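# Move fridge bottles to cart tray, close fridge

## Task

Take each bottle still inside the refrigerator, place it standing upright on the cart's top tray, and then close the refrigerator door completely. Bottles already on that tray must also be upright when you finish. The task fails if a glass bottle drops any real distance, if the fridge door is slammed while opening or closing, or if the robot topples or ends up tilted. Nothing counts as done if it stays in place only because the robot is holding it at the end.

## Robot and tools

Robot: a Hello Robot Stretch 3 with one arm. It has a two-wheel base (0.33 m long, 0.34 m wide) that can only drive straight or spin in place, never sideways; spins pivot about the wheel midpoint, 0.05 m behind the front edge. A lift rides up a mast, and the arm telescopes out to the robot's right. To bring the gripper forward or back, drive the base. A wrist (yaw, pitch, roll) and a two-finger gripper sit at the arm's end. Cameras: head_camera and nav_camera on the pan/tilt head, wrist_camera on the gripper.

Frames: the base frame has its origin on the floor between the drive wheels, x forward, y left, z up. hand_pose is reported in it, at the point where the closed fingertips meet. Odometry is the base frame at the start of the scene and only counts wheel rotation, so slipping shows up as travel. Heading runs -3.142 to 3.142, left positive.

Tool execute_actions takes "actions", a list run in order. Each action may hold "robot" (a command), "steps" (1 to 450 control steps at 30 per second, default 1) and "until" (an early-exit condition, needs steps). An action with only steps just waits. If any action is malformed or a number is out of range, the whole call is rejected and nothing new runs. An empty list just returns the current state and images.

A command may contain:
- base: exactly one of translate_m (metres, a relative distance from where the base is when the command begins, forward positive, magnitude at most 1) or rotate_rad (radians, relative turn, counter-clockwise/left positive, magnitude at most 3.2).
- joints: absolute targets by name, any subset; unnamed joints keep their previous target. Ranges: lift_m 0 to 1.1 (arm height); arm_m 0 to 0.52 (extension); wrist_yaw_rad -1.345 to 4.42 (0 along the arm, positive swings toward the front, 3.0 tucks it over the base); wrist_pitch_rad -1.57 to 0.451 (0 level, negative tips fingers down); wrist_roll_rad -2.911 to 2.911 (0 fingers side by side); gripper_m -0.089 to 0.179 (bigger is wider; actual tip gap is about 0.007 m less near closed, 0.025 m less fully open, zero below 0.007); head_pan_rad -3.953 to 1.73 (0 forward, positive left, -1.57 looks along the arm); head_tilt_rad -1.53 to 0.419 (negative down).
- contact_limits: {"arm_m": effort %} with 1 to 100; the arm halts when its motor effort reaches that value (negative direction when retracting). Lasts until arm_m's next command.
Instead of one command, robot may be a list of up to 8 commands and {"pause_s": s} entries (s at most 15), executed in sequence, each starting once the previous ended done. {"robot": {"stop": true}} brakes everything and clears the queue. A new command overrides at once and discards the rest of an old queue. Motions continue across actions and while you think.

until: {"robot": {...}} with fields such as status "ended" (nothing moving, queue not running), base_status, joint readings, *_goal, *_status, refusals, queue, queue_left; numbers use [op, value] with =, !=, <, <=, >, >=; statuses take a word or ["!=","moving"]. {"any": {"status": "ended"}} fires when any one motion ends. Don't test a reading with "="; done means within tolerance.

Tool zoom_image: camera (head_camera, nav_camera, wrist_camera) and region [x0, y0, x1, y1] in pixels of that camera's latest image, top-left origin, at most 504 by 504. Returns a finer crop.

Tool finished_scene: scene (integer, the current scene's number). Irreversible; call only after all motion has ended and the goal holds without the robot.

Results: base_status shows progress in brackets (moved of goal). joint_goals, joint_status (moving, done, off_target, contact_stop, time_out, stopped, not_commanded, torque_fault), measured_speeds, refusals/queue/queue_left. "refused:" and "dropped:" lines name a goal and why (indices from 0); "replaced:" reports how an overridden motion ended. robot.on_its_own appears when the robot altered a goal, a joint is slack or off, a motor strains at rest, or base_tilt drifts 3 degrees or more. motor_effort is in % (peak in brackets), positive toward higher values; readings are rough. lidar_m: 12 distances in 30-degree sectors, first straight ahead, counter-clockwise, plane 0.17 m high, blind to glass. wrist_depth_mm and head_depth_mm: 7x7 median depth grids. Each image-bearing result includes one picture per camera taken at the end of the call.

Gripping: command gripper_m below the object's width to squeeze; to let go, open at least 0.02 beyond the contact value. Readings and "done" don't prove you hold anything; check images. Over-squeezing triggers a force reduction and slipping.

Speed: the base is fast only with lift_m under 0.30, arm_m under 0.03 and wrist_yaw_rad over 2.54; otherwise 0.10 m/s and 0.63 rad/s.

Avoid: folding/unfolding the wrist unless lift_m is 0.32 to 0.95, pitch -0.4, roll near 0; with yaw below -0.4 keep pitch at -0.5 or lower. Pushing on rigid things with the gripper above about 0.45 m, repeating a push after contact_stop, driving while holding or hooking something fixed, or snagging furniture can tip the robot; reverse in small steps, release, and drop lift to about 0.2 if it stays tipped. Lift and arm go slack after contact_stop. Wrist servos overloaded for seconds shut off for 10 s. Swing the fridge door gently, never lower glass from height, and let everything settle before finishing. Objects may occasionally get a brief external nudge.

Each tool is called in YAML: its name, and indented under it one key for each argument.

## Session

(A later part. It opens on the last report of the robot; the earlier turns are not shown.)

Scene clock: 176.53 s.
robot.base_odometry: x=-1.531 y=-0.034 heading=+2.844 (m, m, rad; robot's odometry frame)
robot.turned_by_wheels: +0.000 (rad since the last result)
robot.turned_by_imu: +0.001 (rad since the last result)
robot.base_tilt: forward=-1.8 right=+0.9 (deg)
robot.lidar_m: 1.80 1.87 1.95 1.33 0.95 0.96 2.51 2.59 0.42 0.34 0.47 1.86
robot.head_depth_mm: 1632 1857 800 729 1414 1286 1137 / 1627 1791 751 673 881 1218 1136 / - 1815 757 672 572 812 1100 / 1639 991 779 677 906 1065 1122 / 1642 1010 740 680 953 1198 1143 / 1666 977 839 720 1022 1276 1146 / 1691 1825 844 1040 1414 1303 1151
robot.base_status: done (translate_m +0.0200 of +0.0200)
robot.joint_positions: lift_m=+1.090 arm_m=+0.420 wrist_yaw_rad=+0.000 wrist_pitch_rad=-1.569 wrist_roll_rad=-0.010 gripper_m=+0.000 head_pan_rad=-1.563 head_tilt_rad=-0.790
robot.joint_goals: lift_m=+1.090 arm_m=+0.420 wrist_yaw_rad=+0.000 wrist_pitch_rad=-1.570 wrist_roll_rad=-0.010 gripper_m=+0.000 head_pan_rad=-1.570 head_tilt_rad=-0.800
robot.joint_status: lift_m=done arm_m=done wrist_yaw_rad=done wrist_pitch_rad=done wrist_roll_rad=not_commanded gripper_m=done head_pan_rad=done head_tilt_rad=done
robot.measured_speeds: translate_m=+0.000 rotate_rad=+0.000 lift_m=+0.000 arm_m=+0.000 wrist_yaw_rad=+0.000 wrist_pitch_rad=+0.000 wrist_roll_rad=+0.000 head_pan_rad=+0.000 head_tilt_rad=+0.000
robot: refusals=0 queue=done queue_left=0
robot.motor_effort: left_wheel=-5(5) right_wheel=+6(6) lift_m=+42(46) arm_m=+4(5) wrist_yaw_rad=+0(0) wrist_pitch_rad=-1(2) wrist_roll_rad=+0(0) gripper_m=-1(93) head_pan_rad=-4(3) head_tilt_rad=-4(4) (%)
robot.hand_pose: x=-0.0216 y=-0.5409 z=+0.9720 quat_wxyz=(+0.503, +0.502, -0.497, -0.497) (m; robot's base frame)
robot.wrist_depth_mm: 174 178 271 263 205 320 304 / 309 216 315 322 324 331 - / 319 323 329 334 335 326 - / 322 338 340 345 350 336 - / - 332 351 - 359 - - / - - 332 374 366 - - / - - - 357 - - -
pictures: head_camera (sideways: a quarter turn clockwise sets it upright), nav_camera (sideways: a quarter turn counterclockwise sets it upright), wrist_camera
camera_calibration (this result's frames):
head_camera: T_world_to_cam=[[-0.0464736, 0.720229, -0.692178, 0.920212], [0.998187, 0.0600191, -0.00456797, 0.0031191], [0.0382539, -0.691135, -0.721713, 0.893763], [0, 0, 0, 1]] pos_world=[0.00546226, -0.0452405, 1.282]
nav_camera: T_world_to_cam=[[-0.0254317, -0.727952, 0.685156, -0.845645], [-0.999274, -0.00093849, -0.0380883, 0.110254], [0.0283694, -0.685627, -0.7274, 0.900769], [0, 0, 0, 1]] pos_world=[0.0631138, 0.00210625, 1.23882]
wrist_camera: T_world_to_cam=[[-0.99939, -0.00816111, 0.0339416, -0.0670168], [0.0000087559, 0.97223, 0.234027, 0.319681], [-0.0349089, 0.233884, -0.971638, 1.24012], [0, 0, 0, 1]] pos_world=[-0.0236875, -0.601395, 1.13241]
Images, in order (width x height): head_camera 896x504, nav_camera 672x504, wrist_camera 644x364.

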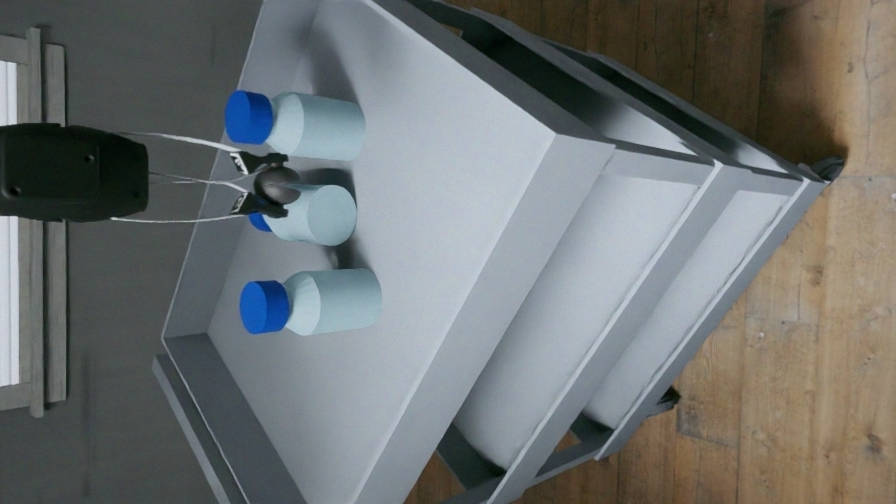

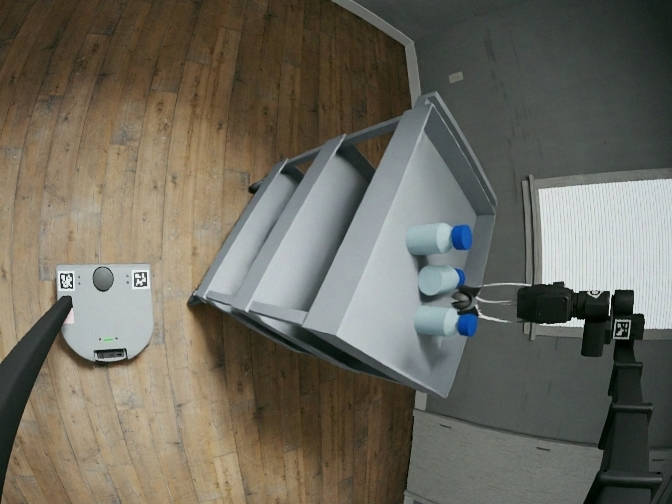

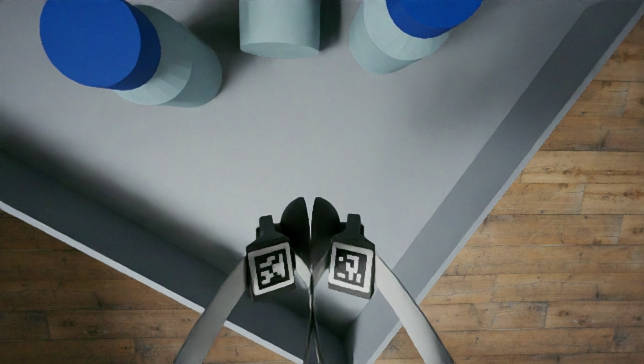

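execute_actions:
  actions:
    - {"robot":[{"base":{"translate_m":0.03},"joints":{"gripper_m":0.095,"wrist_pitch_rad":-1.2,"arm_m":0.38}},{"joints":{"lift_m":0.94}},{"joints":{"arm_m":0.47}}],"steps":450,"until":{"robot":{"status":"ended"}}}

Scene clock: 202.53 s.
robot.base_odometry: x=-1.559 y=-0.026 heading=+2.844 (m, m, rad; robot's odometry frame)
robot.turned_by_wheels: +0.000 (rad since the last result)
robot.turned_by_imu: +0.002 (rad since the last result)
robot.base_tilt: forward=-1.8 right=+0.8 (deg)
robot.lidar_m: 1.77 1.84 1.95 1.33 0.97 0.97 2.55 2.60 0.34 0.34 0.50 1.83
robot.head_depth_mm: - 1827 813 690 1200 1284 1134 / - 1833 740 671 592 1106 1134 / 1575 - 779 675 602 848 1083 / 1640 997 773 677 927 1101 1139 / 1662 1007 786 697 972 1220 1145 / 1681 970 840 739 1022 1278 1147 / 1696 1866 834 1050 1448 1315 1149
robot.base_status: done (translate_m +0.0300 of +0.0300)
robot.joint_positions: lift_m=+0.940 arm_m=+0.469 wrist_yaw_rad=+0.005 wrist_pitch_rad=-1.235 wrist_roll_rad=-0.016 gripper_m=+0.095 head_pan_rad=-1.563 head_tilt_rad=-0.790
robot.joint_goals: lift_m=+0.940 arm_m=+0.470 wrist_yaw_rad=+0.000 wrist_pitch_rad=-1.200 wrist_roll_rad=-0.016 gripper_m=+0.095 head_pan_rad=-1.570 head_tilt_rad=-0.800
robot.joint_status: lift_m=done arm_m=done wrist_yaw_rad=done wrist_pitch_rad=done wrist_roll_rad=not_commanded gripper_m=done head_pan_rad=done head_tilt_rad=done
robot.measured_speeds: translate_m=+0.000 rotate_rad=+0.000 lift_m=+0.000 arm_m=+0.000 wrist_yaw_rad=+0.000 wrist_pitch_rad=+0.000 wrist_roll_rad=+0.000 head_pan_rad=+0.000 head_tilt_rad=+0.000
robot: refusals=0 queue=done queue_left=0
robot.motor_effort: left_wheel=-4(9) right_wheel=+3(14) lift_m=+20(41) arm_m=+7(4) wrist_yaw_rad=-4(4) wrist_pitch_rad=+13(15) wrist_roll_rad=+3(3) gripper_m=-1(82) head_pan_rad=-4(4) head_tilt_rad=-5(5) (%)
robot.hand_pose: x=-0.0213 y=-0.6760 z=+0.8293 quat_wxyz=(+0.582, +0.414, -0.570, -0.405) (m; robot's base frame)
robot.wrist_depth_mm: 214 217 220 162 224 227 195 / 211 212 214 146 220 222 225 / 116 208 156 143 215 219 221 / 106 133 139 145 211 130 103 / 107 131 201 203 205 121 90 / 192 193 198 200 201 123 105 / 190 192 194 196 198 201 202
pictures: head_camera (sideways: a quarter turn clockwise sets it upright), nav_camera (sideways: a quarter turn counterclockwise sets it upright), wrist_camera
camera_calibration (this result's frames):
head_camera: T_world_to_cam=[[-0.046474, 0.720262, -0.692144, 0.920168], [0.998187, 0.0600194, -0.00456549, 0.00311586], [0.0382537, -0.691101, -0.721745, 0.893805], [0, 0, 0, 1]] pos_world=[0.00546226, -0.0452395, 1.282]
nav_camera: T_world_to_cam=[[-0.0254314, -0.727984, 0.685122, -0.8456], [-0.999274, -0.000936813, -0.038088, 0.110254], [0.0283693, -0.685593, -0.727432, 0.900811], [0, 0, 0, 1]] pos_world=[0.0631138, 0.00210923, 1.23882]
wrist_camera: T_world_to_cam=[[-0.999299, -0.00706494, 0.0367563, -0.0645854], [-0.0106246, 0.995172, -0.0975699, 0.774749], [-0.0358895, -0.097892, -0.99455, 0.927768], [0, 0, 0, 1]] pos_world=[-0.0230117, -0.680644, 1.00068]
Images, in order (width x height): head_camera 896x504, nav_camera 672x504, wrist_camera 644x364.

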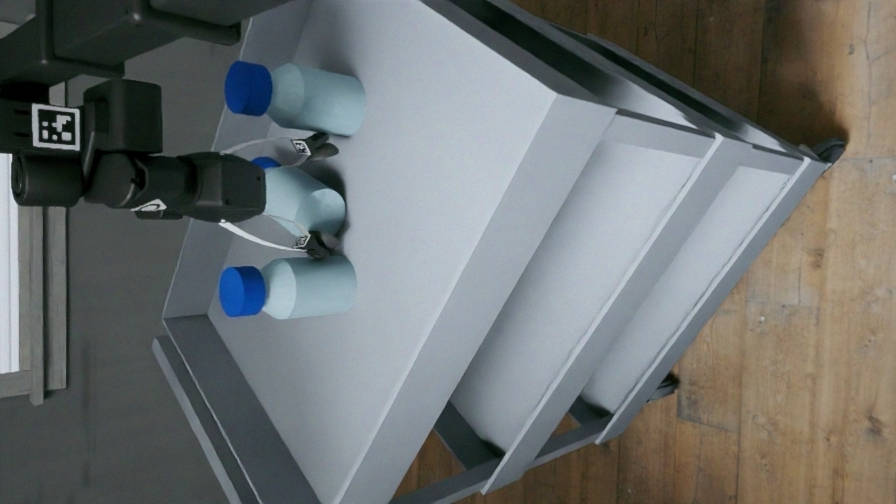

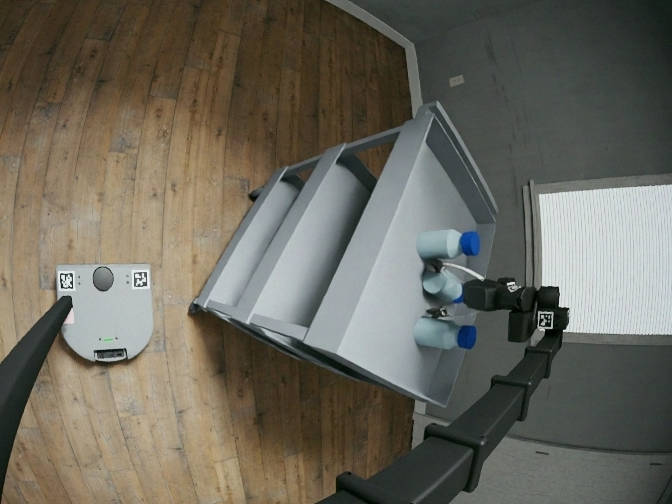

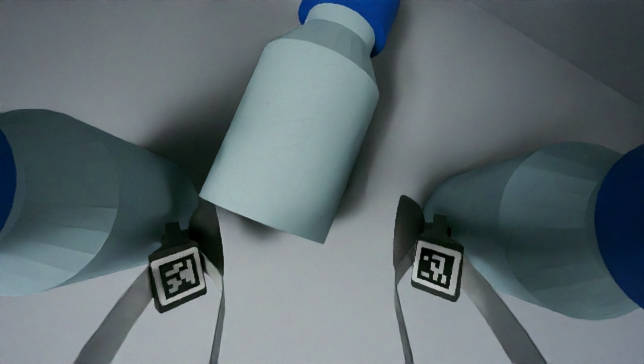

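execute_actions:
  actions:
    - {"robot":[{"joints":{"lift_m":1.02}},{"joints":{"gripper_m":0.11,"wrist_pitch_rad":-1.1,"arm_m":0.505}},{"joints":{"lift_m":0.935}}],"steps":450,"until":{"robot":{"status":"ended"}}}

Scene clock: 211.50 s.
robot.base_odometry: x=-1.559 y=-0.026 heading=+2.843 (m, m, rad; robot's odometry frame)
robot.turned_by_wheels: +0.000 (rad since the last result)
robot.turned_by_imu: +0.001 (rad since the last result)
robot.base_tilt: forward=-1.8 right=+0.8 (deg)
robot.lidar_m: 1.77 1.84 1.95 1.33 0.97 0.96 2.54 2.60 0.34 0.35 0.50 1.83
robot.head_depth_mm: - 1870 810 689 1207 1286 1139 / 1693 1798 741 673 582 1099 1146 / - 938 765 674 603 849 1087 / 1644 1002 783 678 927 1095 1139 / 1654 1007 785 697 971 1221 1147 / 1679 965 840 742 1020 1281 1148 / 1696 1853 836 1041 1448 1307 1153
robot.base_status: done (translate_m +0.0300 of +0.0300)
robot.joint_positions: lift_m=+0.965 arm_m=+0.505 wrist_yaw_rad=-0.005 wrist_pitch_rad=-1.084 wrist_roll_rad=-0.026 gripper_m=+0.110 head_pan_rad=-1.563 head_tilt_rad=-0.791
robot.joint_goals: lift_m=+0.966 arm_m=+0.505 wrist_yaw_rad=+0.000 wrist_pitch_rad=-1.100 wrist_roll_rad=-0.026 gripper_m=+0.110 head_pan_rad=-1.570 head_tilt_rad=-0.800
robot.joint_status: lift_m=contact_stop arm_m=done wrist_yaw_rad=done wrist_pitch_rad=done wrist_roll_rad=not_commanded gripper_m=done head_pan_rad=done head_tilt_rad=done
robot.measured_speeds: translate_m=+0.000 rotate_rad=-0.004 lift_m=-0.007 arm_m=+0.000 wrist_yaw_rad=-0.060 wrist_pitch_rad=+0.192 wrist_roll_rad=-0.120 head_pan_rad=+0.000 head_tilt_rad=+0.000
robot: refusals=0 queue=dropped queue_left=0
robot.on_its_own: lift_m is slack since a contact_stop, until your next command for it (your +0.935 is given up)
robot.motor_effort: left_wheel=-9(10) right_wheel=+14(15) lift_m=+35(44) arm_m=+5(9) wrist_yaw_rad=+4(4) wrist_pitch_rad=-12(13) wrist_roll_rad=+9(9) gripper_m=-5(60) head_pan_rad=-4(4) head_tilt_rad=-4(5) (%)
robot.hand_pose: x=-0.0221 y=-0.7482 z=+0.8664 quat_wxyz=(+0.613, +0.368, -0.598, -0.362) (m; robot's base frame)
robot.wrist_depth_mm: 285 290 289 245 - - - / 273 272 280 279 233 - - / 257 261 265 269 268 226 - / 246 247 253 256 216 259 217 / 236 240 241 245 183 254 249 / 224 210 230 228 168 238 242 / 123 148 221 163 159 144 112
pictures: head_camera (sideways: a quarter turn clockwise sets it upright), nav_camera (sideways: a quarter turn counterclockwise sets it upright), wrist_camera
camera_calibration (this result's frames):
head_camera: T_world_to_cam=[[-0.04648, 0.720576, -0.691816, 0.919741], [0.998186, 0.0600267, -0.00454153, 0.00308468], [0.038255, -0.690773, -0.722059, 0.894213], [0, 0, 0, 1]] pos_world=[0.00546243, -0.0452305, 1.28198]
nav_camera: T_world_to_cam=[[-0.0254253, -0.728296, 0.684791, -0.845169], [-0.999274, -0.000924754, -0.0380851, 0.11025], [0.0283704, -0.685262, -0.727743, 0.901216], [0, 0, 0, 1]] pos_world=[0.0631136, 0.00213818, 1.23882]
wrist_camera: T_world_to_cam=[[-0.999141, -0.00120726, 0.0414217, -0.0668507], [-0.0114029, 0.968997, -0.24681, 0.959916], [-0.0398396, -0.24707, -0.968178, 0.823003], [0, 0, 0, 1]] pos_world=[-0.0230593, -0.726897, 1.0365]
Images, in order (width x height): head_camera 896x504, nav_camera 672x504, wrist_camera 644x364.

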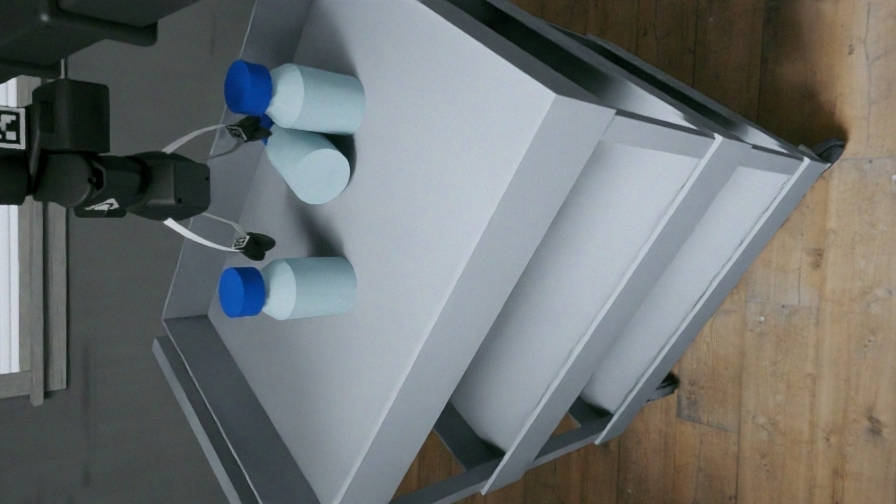

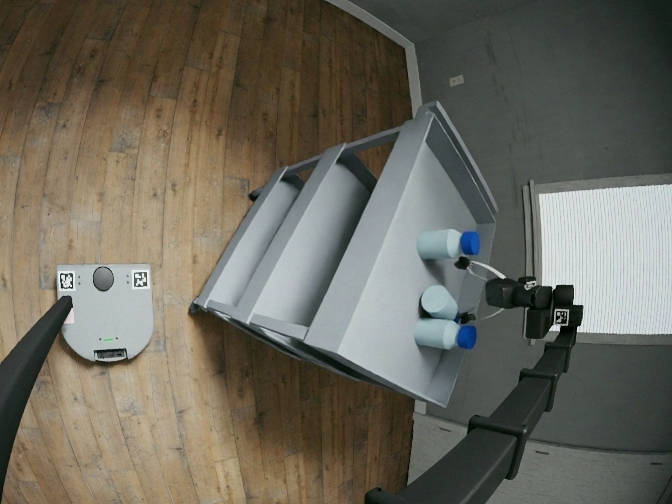

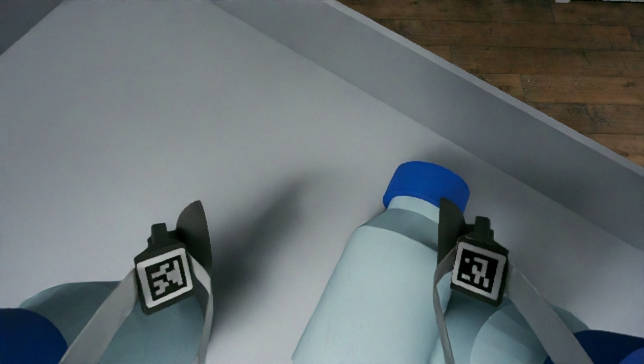

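execute_actions:
  actions:
    - {"robot":[{"joints":{"lift_m":1.0}},{"base":{"translate_m":-0.04},"joints":{"arm_m":0.52}},{"joints":{"lift_m":0.935}},{"joints":{"gripper_m":0.01}},{"base":{"translate_m":0.04}},{"joints":{"arm_m":0.36}},{"joints":{"gripper_m":0.11}},{"joints":{"lift_m":1.05,"wrist_pitch_rad":-1.57,"arm_m":0.42}}],"steps":450,"until":{"robot":{"status":"ended"}}}

Scene clock: 227.23 s.
robot.base_odometry: x=-1.559 y=-0.026 heading=+2.844 (m, m, rad; robot's odometry frame)
robot.turned_by_wheels: +0.000 (rad since the last result)
robot.turned_by_imu: +0.003 (rad since the last result)
robot.base_tilt: forward=-1.8 right=+0.8 (deg)
robot.lidar_m: 1.77 1.84 1.95 1.33 0.97 0.97 2.54 2.60 0.34 0.34 0.49 1.83
robot.head_depth_mm: 1633 1820 796 688 1203 1288 1139 / 1624 1807 703 628 593 1107 1136 / - 922 829 656 601 849 1087 / 1651 995 781 676 923 1105 1137 / 1660 1005 784 696 971 1221 1145 / 1681 966 838 741 1020 1276 1151 / 1693 1853 834 1046 1441 1302 1149
robot.base_status: done (translate_m +0.0400 of +0.0400)
robot.joint_positions: lift_m=+1.050 arm_m=+0.420 wrist_yaw_rad=-0.001 wrist_pitch_rad=-1.563 wrist_roll_rad=-0.010 gripper_m=+0.110 head_pan_rad=-1.563 head_tilt_rad=-0.791
robot.joint_goals: lift_m=+1.050 arm_m=+0.420 wrist_yaw_rad=+0.000 wrist_pitch_rad=-1.570 wrist_roll_rad=-0.010 gripper_m=+0.110 head_pan_rad=-1.570 head_tilt_rad=-0.800
robot.joint_status: lift_m=done arm_m=done wrist_yaw_rad=done wrist_pitch_rad=done wrist_roll_rad=not_commanded gripper_m=done head_pan_rad=done head_tilt_rad=done
robot.measured_speeds: translate_m=+0.000 rotate_rad=+0.000 lift_m=+0.000 arm_m=+0.000 wrist_yaw_rad=+0.000 wrist_pitch_rad=+0.000 wrist_roll_rad=+0.000 head_pan_rad=+0.000 head_tilt_rad=+0.000
robot: refusals=0 queue=done queue_left=0
robot.motor_effort: left_wheel=-4(10) right_wheel=+5(20) lift_m=+41(45) arm_m=+5(5) wrist_yaw_rad=+0(4) wrist_pitch_rad=-3(9) wrist_roll_rad=+0(7) gripper_m=+0(93) head_pan_rad=-4(4) head_tilt_rad=-4(4) (%)
robot.hand_pose: x=-0.0216 y=-0.5424 z=+0.9318 quat_wxyz=(+0.504, +0.500, -0.499, -0.496) (m; robot's base frame)
robot.wrist_depth_mm: 266 201 271 276 225 193 285 / 275 277 282 284 288 293 292 / 284 286 290 293 246 302 270 / 292 295 299 304 243 308 - / 258 298 311 311 245 284 - / - 251 317 325 329 - - / - - 275 330 313 - -
pictures: head_camera (sideways: a quarter turn clockwise sets it upright), nav_camera (sideways: a quarter turn counterclockwise sets it upright), wrist_camera
camera_calibration (this result's frames):
head_camera: T_world_to_cam=[[-0.0464763, 0.720579, -0.691814, 0.919738], [0.998187, 0.0600215, -0.00454136, 0.00308444], [0.0382513, -0.690771, -0.722062, 0.894216], [0, 0, 0, 1]] pos_world=[0.00546219, -0.0452304, 1.28198]
nav_camera: T_world_to_cam=[[-0.0254291, -0.728298, 0.684789, -0.845166], [-0.999274, -0.000919386, -0.038085, 0.11025], [0.0283668, -0.68526, -0.727746, 0.901219], [0, 0, 0, 1]] pos_world=[0.0631136, 0.00213809, 1.23882]
wrist_camera: T_world_to_cam=[[-0.999395, -0.0073337, 0.0339922, -0.0652519], [0.000611701, 0.97365, 0.228046, 0.336939], [-0.034769, 0.227929, -0.973057, 1.19957], [0, 0, 0, 1]] pos_world=[-0.0237106, -0.601957, 1.09263]
Images, in order (width x height): head_camera 896x504, nav_camera 672x504, wrist_camera 644x364.

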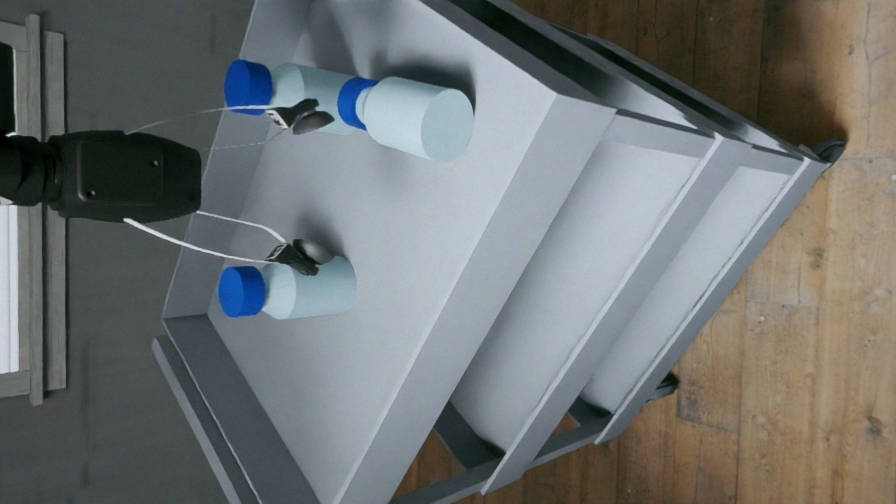

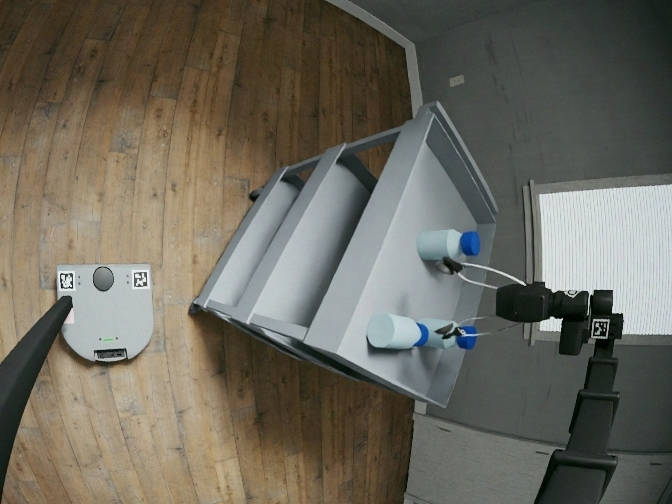

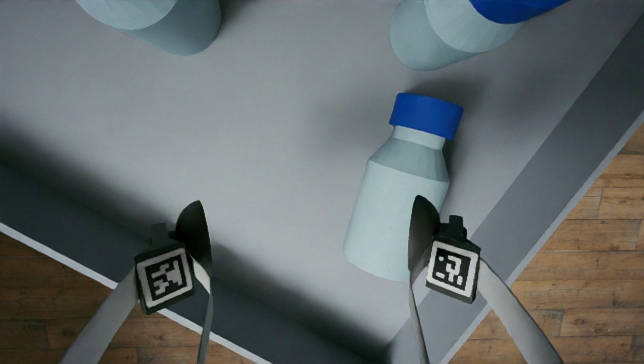

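Rolling; wait and look.

execute_actions:
  actions:
    - {"steps":30}

Scene clock: 229.83 s.
robot.base_odometry: x=-1.559 y=-0.026 heading=+2.844 (m, m, rad; robot's odometry frame)
robot.turned_by_wheels: +0.000 (rad since the last result)
robot.turned_by_imu: +0.000 (rad since the last result)
robot.base_tilt: forward=-1.8 right=+0.8 (deg)
robot.lidar_m: 1.77 1.85 1.95 1.33 0.97 0.97 2.54 2.60 0.34 0.34 0.49 1.83
robot.head_depth_mm: 1629 1838 797 618 1204 1289 1134 / 1628 1799 751 637 592 1112 1143 / - 924 830 674 602 848 1084 / 1646 1000 780 676 926 1101 1143 / 1661 1004 785 696 971 1218 1149 / 1687 967 840 739 1020 1279 1147 / 1692 1848 835 1048 1451 1305 1149
robot.base_status: done (translate_m +0.0400 of +0.0400)
robot.joint_positions: lift_m=+1.050 arm_m=+0.420 wrist_yaw_rad=-0.001 wrist_pitch_rad=-1.563 wrist_roll_rad=-0.010 gripper_m=+0.110 head_pan_rad=-1.563 head_tilt_rad=-0.791
robot.joint_goals: lift_m=+1.050 arm_m=+0.420 wrist_yaw_rad=+0.000 wrist_pitch_rad=-1.570 wrist_roll_rad=-0.010 gripper_m=+0.110 head_pan_rad=-1.570 head_tilt_rad=-0.800
robot.joint_status: lift_m=done arm_m=done wrist_yaw_rad=done wrist_pitch_rad=done wrist_roll_rad=not_commanded gripper_m=done head_pan_rad=done head_tilt_rad=done
robot.measured_speeds: translate_m=+0.000 rotate_rad=+0.000 lift_m=+0.000 arm_m=+0.000 wrist_yaw_rad=+0.000 wrist_pitch_rad=+0.000 wrist_roll_rad=+0.000 head_pan_rad=+0.000 head_tilt_rad=+0.000
robot: refusals=0 queue=done queue_left=0
robot.motor_effort: left_wheel=-4(4) right_wheel=+4(4) lift_m=+42(42) arm_m=+5(5) wrist_yaw_rad=-1(0) wrist_pitch_rad=-3(3) wrist_roll_rad=+0(0) gripper_m=+1(0) head_pan_rad=-4(4) head_tilt_rad=-5(4) (%)
robot.hand_pose: x=-0.0216 y=-0.5424 z=+0.9318 quat_wxyz=(+0.504, +0.500, -0.499, -0.496) (m; robot's base frame)
robot.wrist_depth_mm: 266 201 272 275 224 192 287 / 274 278 280 285 289 294 294 / 284 286 290 294 298 256 271 / 290 295 298 305 304 264 - / 256 297 310 317 316 258 - / - 254 319 326 329 - - / - - 276 332 317 - -
pictures: head_camera (sideways: a quarter turn clockwise sets it upright), nav_camera (sideways: a quarter turn counterclockwise sets it upright), wrist_camera
camera_calibration (this result's frames):
head_camera: T_world_to_cam=[[-0.0464762, 0.720579, -0.691814, 0.919738], [0.998187, 0.0600214, -0.00454136, 0.00308445], [0.0382512, -0.690771, -0.722062, 0.894216], [0, 0, 0, 1]] pos_world=[0.00546219, -0.0452304, 1.28198]
nav_camera: T_world_to_cam=[[-0.0254292, -0.728298, 0.684789, -0.845166], [-0.999274, -0.000919269, -0.038085, 0.11025], [0.0283668, -0.68526, -0.727746, 0.901219], [0, 0, 0, 1]] pos_world=[0.0631136, 0.00213808, 1.23882]
wrist_camera: T_world_to_cam=[[-0.999395, -0.00733366, 0.0339922, -0.0652519], [0.000611746, 0.97365, 0.228046, 0.336939], [-0.0347689, 0.227929, -0.973057, 1.19957], [0, 0, 0, 1]] pos_world=[-0.0237106, -0.601957, 1.09263]
Images, in order (width x height): head_camera 896x504, nav_camera 672x504, wrist_camera 644x364.

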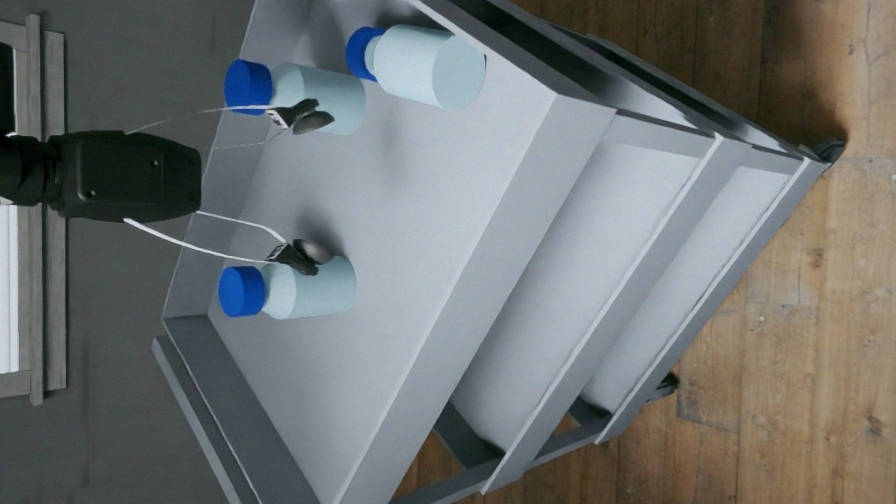

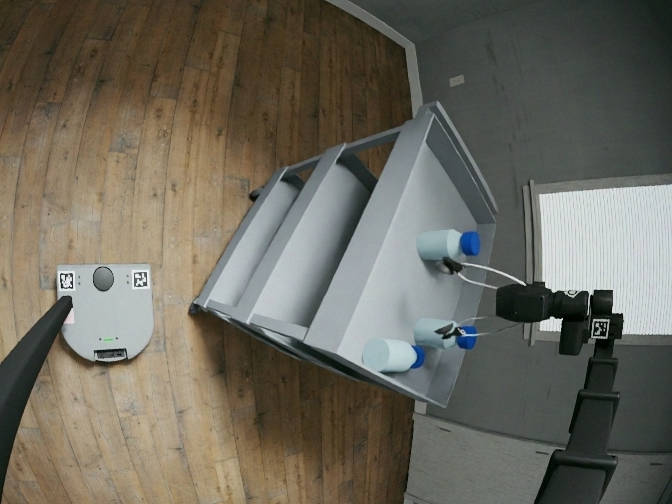

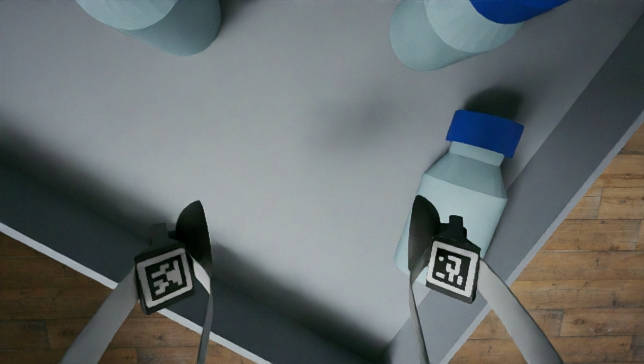

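execute_actions:
  actions:
    - {"robot":{"base":{"translate_m":-0.13},"joints":{"arm_m":0.405,"wrist_yaw_rad":-0.27,"gripper_m":0.095,"lift_m":1.02}},"steps":450,"until":{"robot":{"status":"ended"}}}

Scene clock: 235.57 s.
robot.base_odometry: x=-1.435 y=-0.064 heading=+2.844 (m, m, rad; robot's odometry frame)
robot.turned_by_wheels: +0.000 (rad since the last result)
robot.turned_by_imu: +0.001 (rad since the last result)
robot.base_tilt: forward=-1.8 right=+0.8 (deg)
robot.lidar_m: 1.90 1.97 1.95 1.32 0.88 2.71 2.41 2.58 0.68 0.33 0.38 1.96
robot.head_depth_mm: 1616 1857 2019 1764 1485 1285 1134 / 1701 1867 799 981 1256 1286 1138 / - - 749 616 945 1188 1139 / 1645 1796 778 655 589 832 1101 / 1655 1002 836 679 889 1068 1145 / 1671 1008 763 681 952 1226 1149 / 1682 981 842 722 1022 1282 1151
robot.base_status: done (translate_m -0.1300 of -0.1300)
robot.joint_positions: lift_m=+1.020 arm_m=+0.405 wrist_yaw_rad=-0.268 wrist_pitch_rad=-1.563 wrist_roll_rad=-0.010 gripper_m=+0.095 head_pan_rad=-1.563 head_tilt_rad=-0.791
robot.joint_goals: lift_m=+1.020 arm_m=+0.405 wrist_yaw_rad=-0.270 wrist_pitch_rad=-1.570 wrist_roll_rad=-0.010 gripper_m=+0.095 head_pan_rad=-1.570 head_tilt_rad=-0.800
robot.joint_status: lift_m=done arm_m=done wrist_yaw_rad=done wrist_pitch_rad=done wrist_roll_rad=not_commanded gripper_m=done head_pan_rad=done head_tilt_rad=done
robot.measured_speeds: translate_m=+0.000 rotate_rad=+0.000 lift_m=+0.000 arm_m=+0.000 wrist_yaw_rad=+0.000 wrist_pitch_rad=+0.000 wrist_roll_rad=+0.000 head_pan_rad=+0.000 head_tilt_rad=+0.000
robot: refusals=0 queue=done queue_left=0
robot.motor_effort: left_wheel=-2(10) right_wheel=+5(8) lift_m=+20(42) arm_m=-5(9) wrist_yaw_rad=-2(2) wrist_pitch_rad=-3(3) wrist_roll_rad=+0(0) gripper_m=+0(61) head_pan_rad=-3(4) head_tilt_rad=-5(4) (%)
robot.hand_pose: x=-0.0157 y=-0.5288 z=+0.9028 quat_wxyz=(+0.434, +0.430, -0.561, -0.559) (m; robot's base frame)
robot.wrist_depth_mm: 240 245 178 249 250 - - / 247 249 254 257 256 - - / 255 258 262 213 265 - - / 264 266 270 210 274 - - / 274 274 274 213 248 - - / 282 284 293 223 - - - / 282 292 299 299 - - -
pictures: head_camera (sideways: a quarter turn clockwise sets it upright), nav_camera (sideways: a quarter turn counterclockwise sets it upright), wrist_camera
camera_calibration (this result's frames):
head_camera: T_world_to_cam=[[-0.0464763, 0.720579, -0.691814, 0.919738], [0.998187, 0.0600215, -0.00454136, 0.00308444], [0.0382513, -0.690771, -0.722062, 0.894216], [0, 0, 0, 1]] pos_world=[0.00546219, -0.0452304, 1.28198]
nav_camera: T_world_to_cam=[[-0.0254291, -0.728298, 0.684789, -0.845166], [-0.999274, -0.000919386, -0.038085, 0.11025], [0.0283668, -0.68526, -0.727746, 0.901219], [0, 0, 0, 1]] pos_world=[0.0631136, 0.00213809, 1.23882]
wrist_camera: T_world_to_cam=[[-0.965839, 0.256903, 0.0339898, 0.0819801], [0.257757, 0.938841, 0.228341, 0.315714], [0.0267504, 0.229302, -0.972988, 1.17001], [0, 0, 0, 1]] pos_world=[-0.0334963, -0.585752, 1.06353]
Images, in order (width x height): head_camera 896x504, nav_camera 672x504, wrist_camera 644x364.

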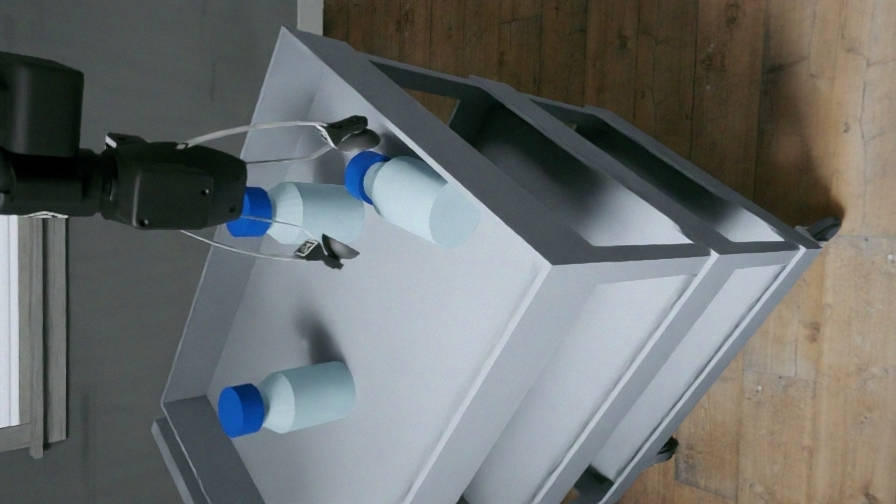

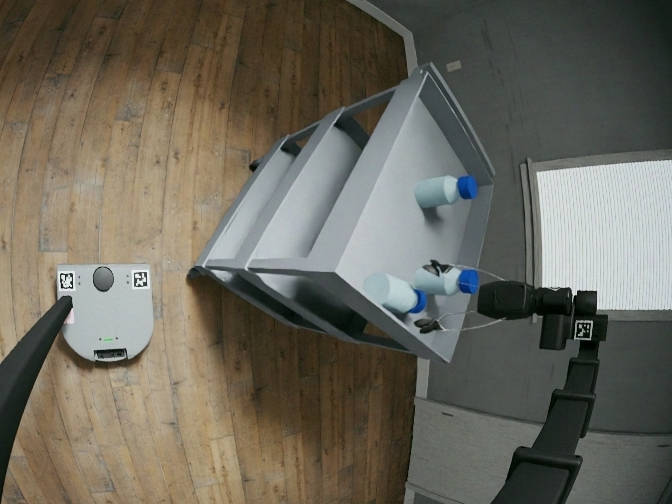

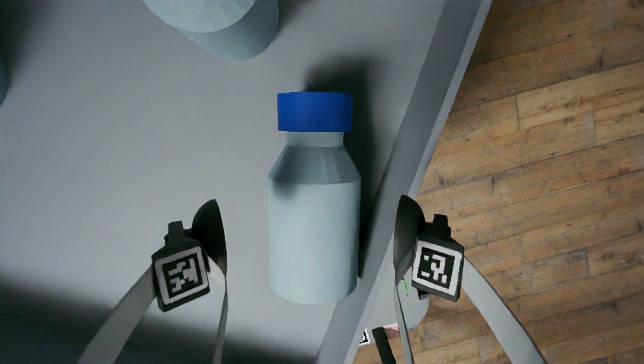

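execute_actions:
  actions:
    - {"robot":[{"joints":{"lift_m":0.949}},{"joints":{"arm_m":0.392}},{"joints":{"gripper_m":0.02}},{"joints":{"lift_m":1.08}}],"steps":450,"until":{"robot":{"status":"ended"}}}

Scene clock: 240.83 s.
robot.base_odometry: x=-1.435 y=-0.064 heading=+2.844 (m, m, rad; robot's odometry frame)
robot.turned_by_wheels: +0.000 (rad since the last result)
robot.turned_by_imu: +0.019 (rad since the last result)
robot.base_tilt: forward=-1.9 right=+0.5 (deg)
robot.lidar_m: 1.90 1.99 1.94 1.32 0.88 2.77 2.41 2.55 0.63 0.33 0.40 1.95
robot.head_depth_mm: 1692 1859 811 1723 1490 1287 1137 / - 1879 813 977 1204 1296 1139 / - - 745 616 929 1170 1139 / 1649 1796 838 681 587 808 1088 / 1656 1015 840 683 892 1107 1147 / 1678 1018 770 686 962 1236 1155 / 1715 981 852 750 1160 1309 1154
robot.base_status: done (translate_m -0.1300 of -0.1300)
robot.joint_positions: lift_m=+0.975 arm_m=+0.405 wrist_yaw_rad=-0.267 wrist_pitch_rad=-1.558 wrist_roll_rad=-0.025 gripper_m=+0.095 head_pan_rad=-1.564 head_tilt_rad=-0.792
robot.joint_goals: lift_m=+0.975 arm_m=+0.405 wrist_yaw_rad=-0.270 wrist_pitch_rad=-1.570 wrist_roll_rad=-0.025 gripper_m=+0.095 head_pan_rad=-1.570 head_tilt_rad=-0.800
robot.joint_status: lift_m=contact_stop arm_m=done wrist_yaw_rad=done wrist_pitch_rad=done wrist_roll_rad=not_commanded gripper_m=done head_pan_rad=done head_tilt_rad=done
robot.measured_speeds: translate_m=+0.001 rotate_rad=-0.010 lift_m=+0.011 arm_m=+0.000 wrist_yaw_rad=+0.080 wrist_pitch_rad=+0.288 wrist_roll_rad=-0.120 head_pan_rad=+0.000 head_tilt_rad=-0.024
robot: refusals=0 queue=dropped queue_left=0
robot.on_its_own: lift_m is slack since a contact_stop, until your next command for it (your +0.949 is given up)
robot.motor_effort: left_wheel=-9(28) right_wheel=+1(32) lift_m=+12(30) arm_m=-4(5) wrist_yaw_rad=-3(4) wrist_pitch_rad=-12(12) wrist_roll_rad=+8(8) gripper_m=-3(3) head_pan_rad=-4(4) head_tilt_rad=-4(5) (%)
robot.hand_pose: x=-0.0162 y=-0.5302 z=+0.8574 quat_wxyz=(+0.440, +0.432, -0.559, -0.554) (m; robot's base frame)
robot.wrist_depth_mm: 207 209 184 213 216 187 992 / 213 214 219 218 223 186 - / 218 222 223 174 226 - - / 225 227 230 170 204 - - / 231 234 237 170 208 - - / 238 242 248 175 194 - - / 247 249 253 228 207 - -
pictures: head_camera (sideways: a quarter turn clockwise sets it upright), nav_camera (sideways: a quarter turn counterclockwise sets it upright), wrist_camera
dropped: robot: command 0 of its queue: lift_m: contact_stop
camera_calibration (this result's frames):
head_camera: T_world_to_cam=[[-0.0463979, 0.721489, -0.690869, 0.918507], [0.998194, 0.0599098, -0.00447229, 0.00299448], [0.0381632, -0.689829, -0.722966, 0.895393], [0, 0, 0, 1]] pos_world=[0.00545668, -0.0452042, 1.28192]
nav_camera: T_world_to_cam=[[-0.0255084, -0.729191, 0.683835, -0.843922], [-0.999275, -0.000751824, -0.0380767, 0.110239], [0.0282793, -0.68431, -0.728643, 0.902386], [0, 0, 0, 1]] pos_world=[0.0631133, 0.00221397, 1.23882]
wrist_camera: T_world_to_cam=[[-0.969788, 0.241537, 0.03422, 0.0750669], [0.243002, 0.944122, 0.222675, 0.33492], [0.0214764, 0.224263, -0.974292, 1.12454], [0, 0, 0, 1]] pos_world=[-0.0327382, -0.586529, 1.01848]
Images, in order (width x height): head_camera 896x504, nav_camera 672x504, wrist_camera 644x364.

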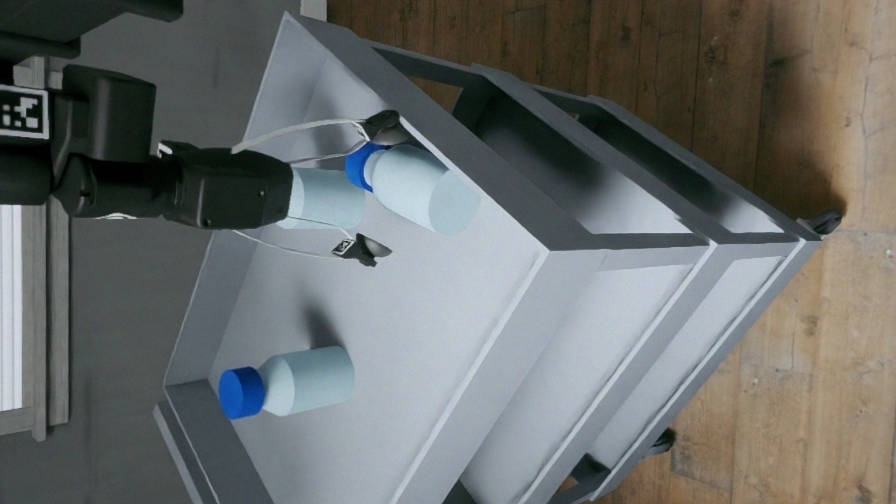

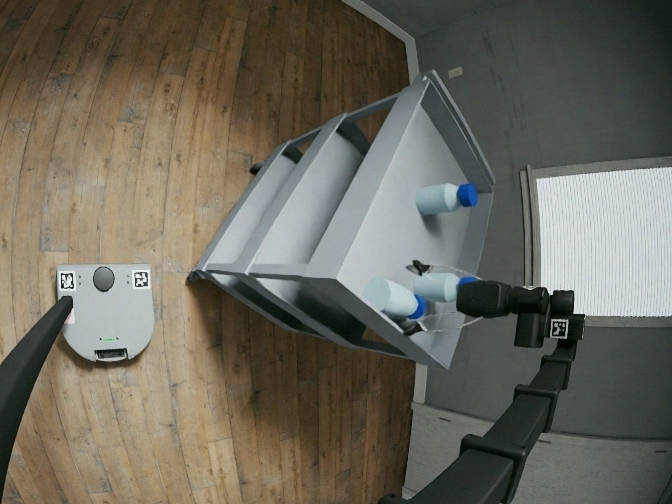

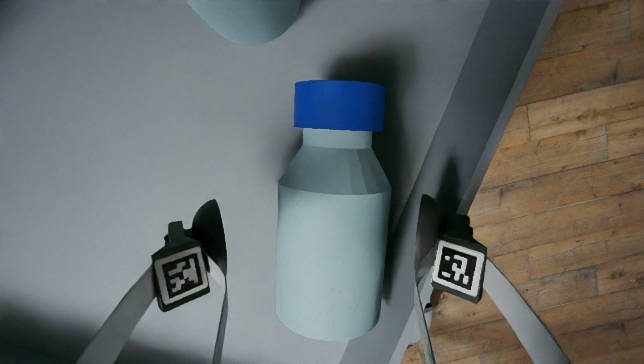

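execute_actions:
  actions:
    - {"robot":[{"joints":{"lift_m":1.0}},{"base":{"translate_m":-0.01},"joints":{"arm_m":0.45,"gripper_m":0.085}},{"joints":{"lift_m":0.949}},{"joints":{"gripper_m":0.02}},{"base":{"translate_m":0.06}},{"joints":{"gripper_m":0.095}},{"base":{"translate_m":0.012},"joints":{"arm_m":0.405}},{"joints":{"gripper_m":0.02}}],"steps":450,"until":{"robot":{"status":"ended"}}}

Scene clock: 257.37 s.
robot.base_odometry: x=-1.494 y=-0.045 heading=+2.844 (m, m, rad; robot's odometry frame)
robot.turned_by_wheels: +0.000 (rad since the last result)
robot.turned_by_imu: -0.002 (rad since the last result)
robot.base_tilt: forward=-1.8 right=+0.8 (deg)
robot.lidar_m: 1.83 1.92 1.94 1.33 0.92 2.76 2.47 2.56 0.57 0.33 0.37 1.88
robot.head_depth_mm: - 1891 772 1640 1479 1280 1138 / - 1918 798 728 1009 1261 1138 / 1579 - 730 607 944 1163 1136 / 1666 1782 829 640 592 833 1103 / 1674 1028 794 677 611 1053 1139 / 1694 985 787 680 970 1255 1142 / 1698 965 840 957 1333 1297 1145
robot.base_status: done (translate_m +0.0120 of +0.0120)
robot.joint_positions: lift_m=+0.949 arm_m=+0.405 wrist_yaw_rad=-0.269 wrist_pitch_rad=-1.569 wrist_roll_rad=-0.012 gripper_m=+0.021 head_pan_rad=-1.564 head_tilt_rad=-0.792
robot.joint_goals: lift_m=+0.949 arm_m=+0.405 wrist_yaw_rad=-0.270 wrist_pitch_rad=-1.570 wrist_roll_rad=-0.012 gripper_m=+0.020 head_pan_rad=-1.570 head_tilt_rad=-0.800
robot.joint_status: lift_m=done arm_m=done wrist_yaw_rad=done wrist_pitch_rad=done wrist_roll_rad=not_commanded gripper_m=done head_pan_rad=done head_tilt_rad=done
robot.measured_speeds: translate_m=+0.000 rotate_rad=+0.000 lift_m=+0.000 arm_m=+0.000 wrist_yaw_rad=+0.000 wrist_pitch_rad=+0.000 wrist_roll_rad=+0.000 head_pan_rad=+0.000 head_tilt_rad=+0.000
robot: refusals=0 queue=done queue_left=0
robot.motor_effort: left_wheel=+0(33) right_wheel=+2(36) lift_m=+20(44) arm_m=-5(4) wrist_yaw_rad=-1(8) wrist_pitch_rad=-1(6) wrist_roll_rad=+1(6) gripper_m=-26(92) head_pan_rad=-3(4) head_tilt_rad=-3(4) (%)
robot.hand_pose: x=-0.0153 y=-0.5274 z=+0.8319 quat_wxyz=(+0.432, +0.431, -0.560, -0.560) (m; robot's base frame)
robot.wrist_depth_mm: 177 178 177 183 185 187 147 / 181 184 186 189 190 191 141 / 187 189 191 137 197 176 - / 194 195 197 144 203 156 - / 201 202 153 141 182 159 - / 207 208 155 141 169 - - / 213 218 218 147 165 - -
pictures: head_camera (sideways: a quarter turn clockwise sets it upright), nav_camera (sideways: a quarter turn counterclockwise sets it upright), wrist_camera
camera_calibration (this result's frames):
head_camera: T_world_to_cam=[[-0.0458542, 0.721826, -0.690554, 0.918092], [0.998239, 0.0591569, -0.00444923, 0.00296418], [0.0376394, -0.689541, -0.723268, 0.895788], [0, 0, 0, 1]] pos_world=[0.00542243, -0.045195, 1.2819]
nav_camera: T_world_to_cam=[[-0.026058, -0.72947, 0.683516, -0.843503], [-0.999275, 0.0000205395, -0.0380738, 0.110236], [0.0277597, -0.684012, -0.728942, 0.902778], [0, 0, 0, 1]] pos_world=[0.0631148, 0.00219843, 1.23882]
wrist_camera: T_world_to_cam=[[-0.966107, 0.255901, 0.0339421, 0.0839217], [0.256611, 0.93774, 0.234082, 0.325042], [0.028073, 0.234858, -0.971624, 1.10255], [0, 0, 0, 1]] pos_world=[-0.0332838, -0.585223, 0.992325]
Images, in order (width x height): head_camera 896x504, nav_camera 672x504, wrist_camera 644x364.

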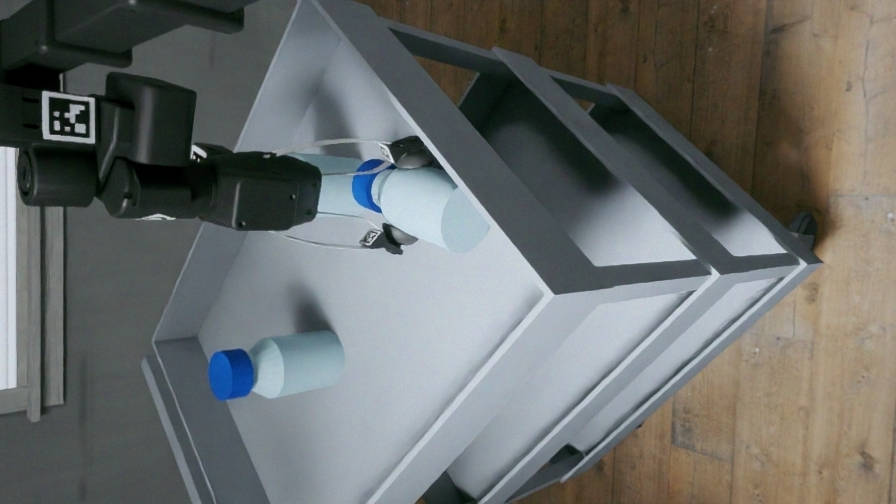

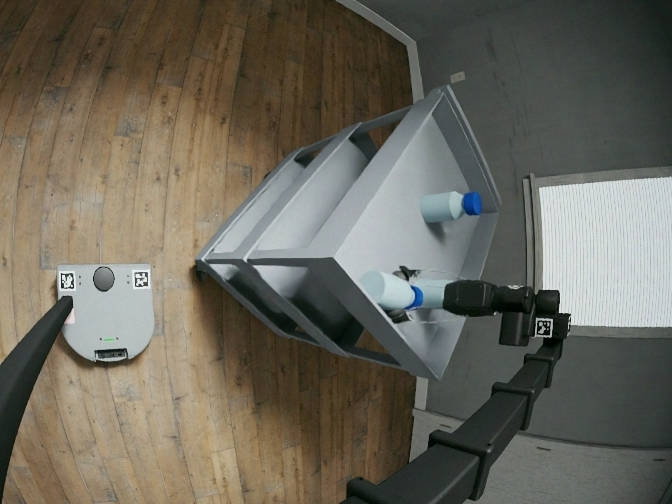

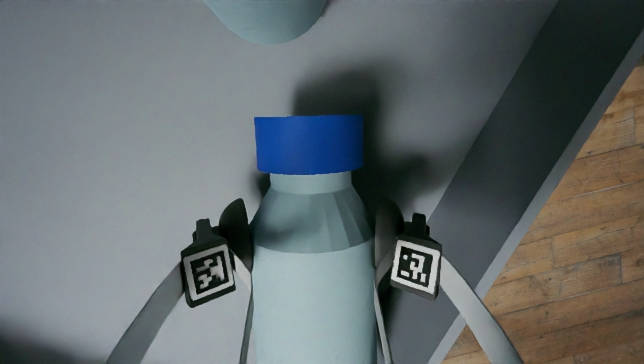

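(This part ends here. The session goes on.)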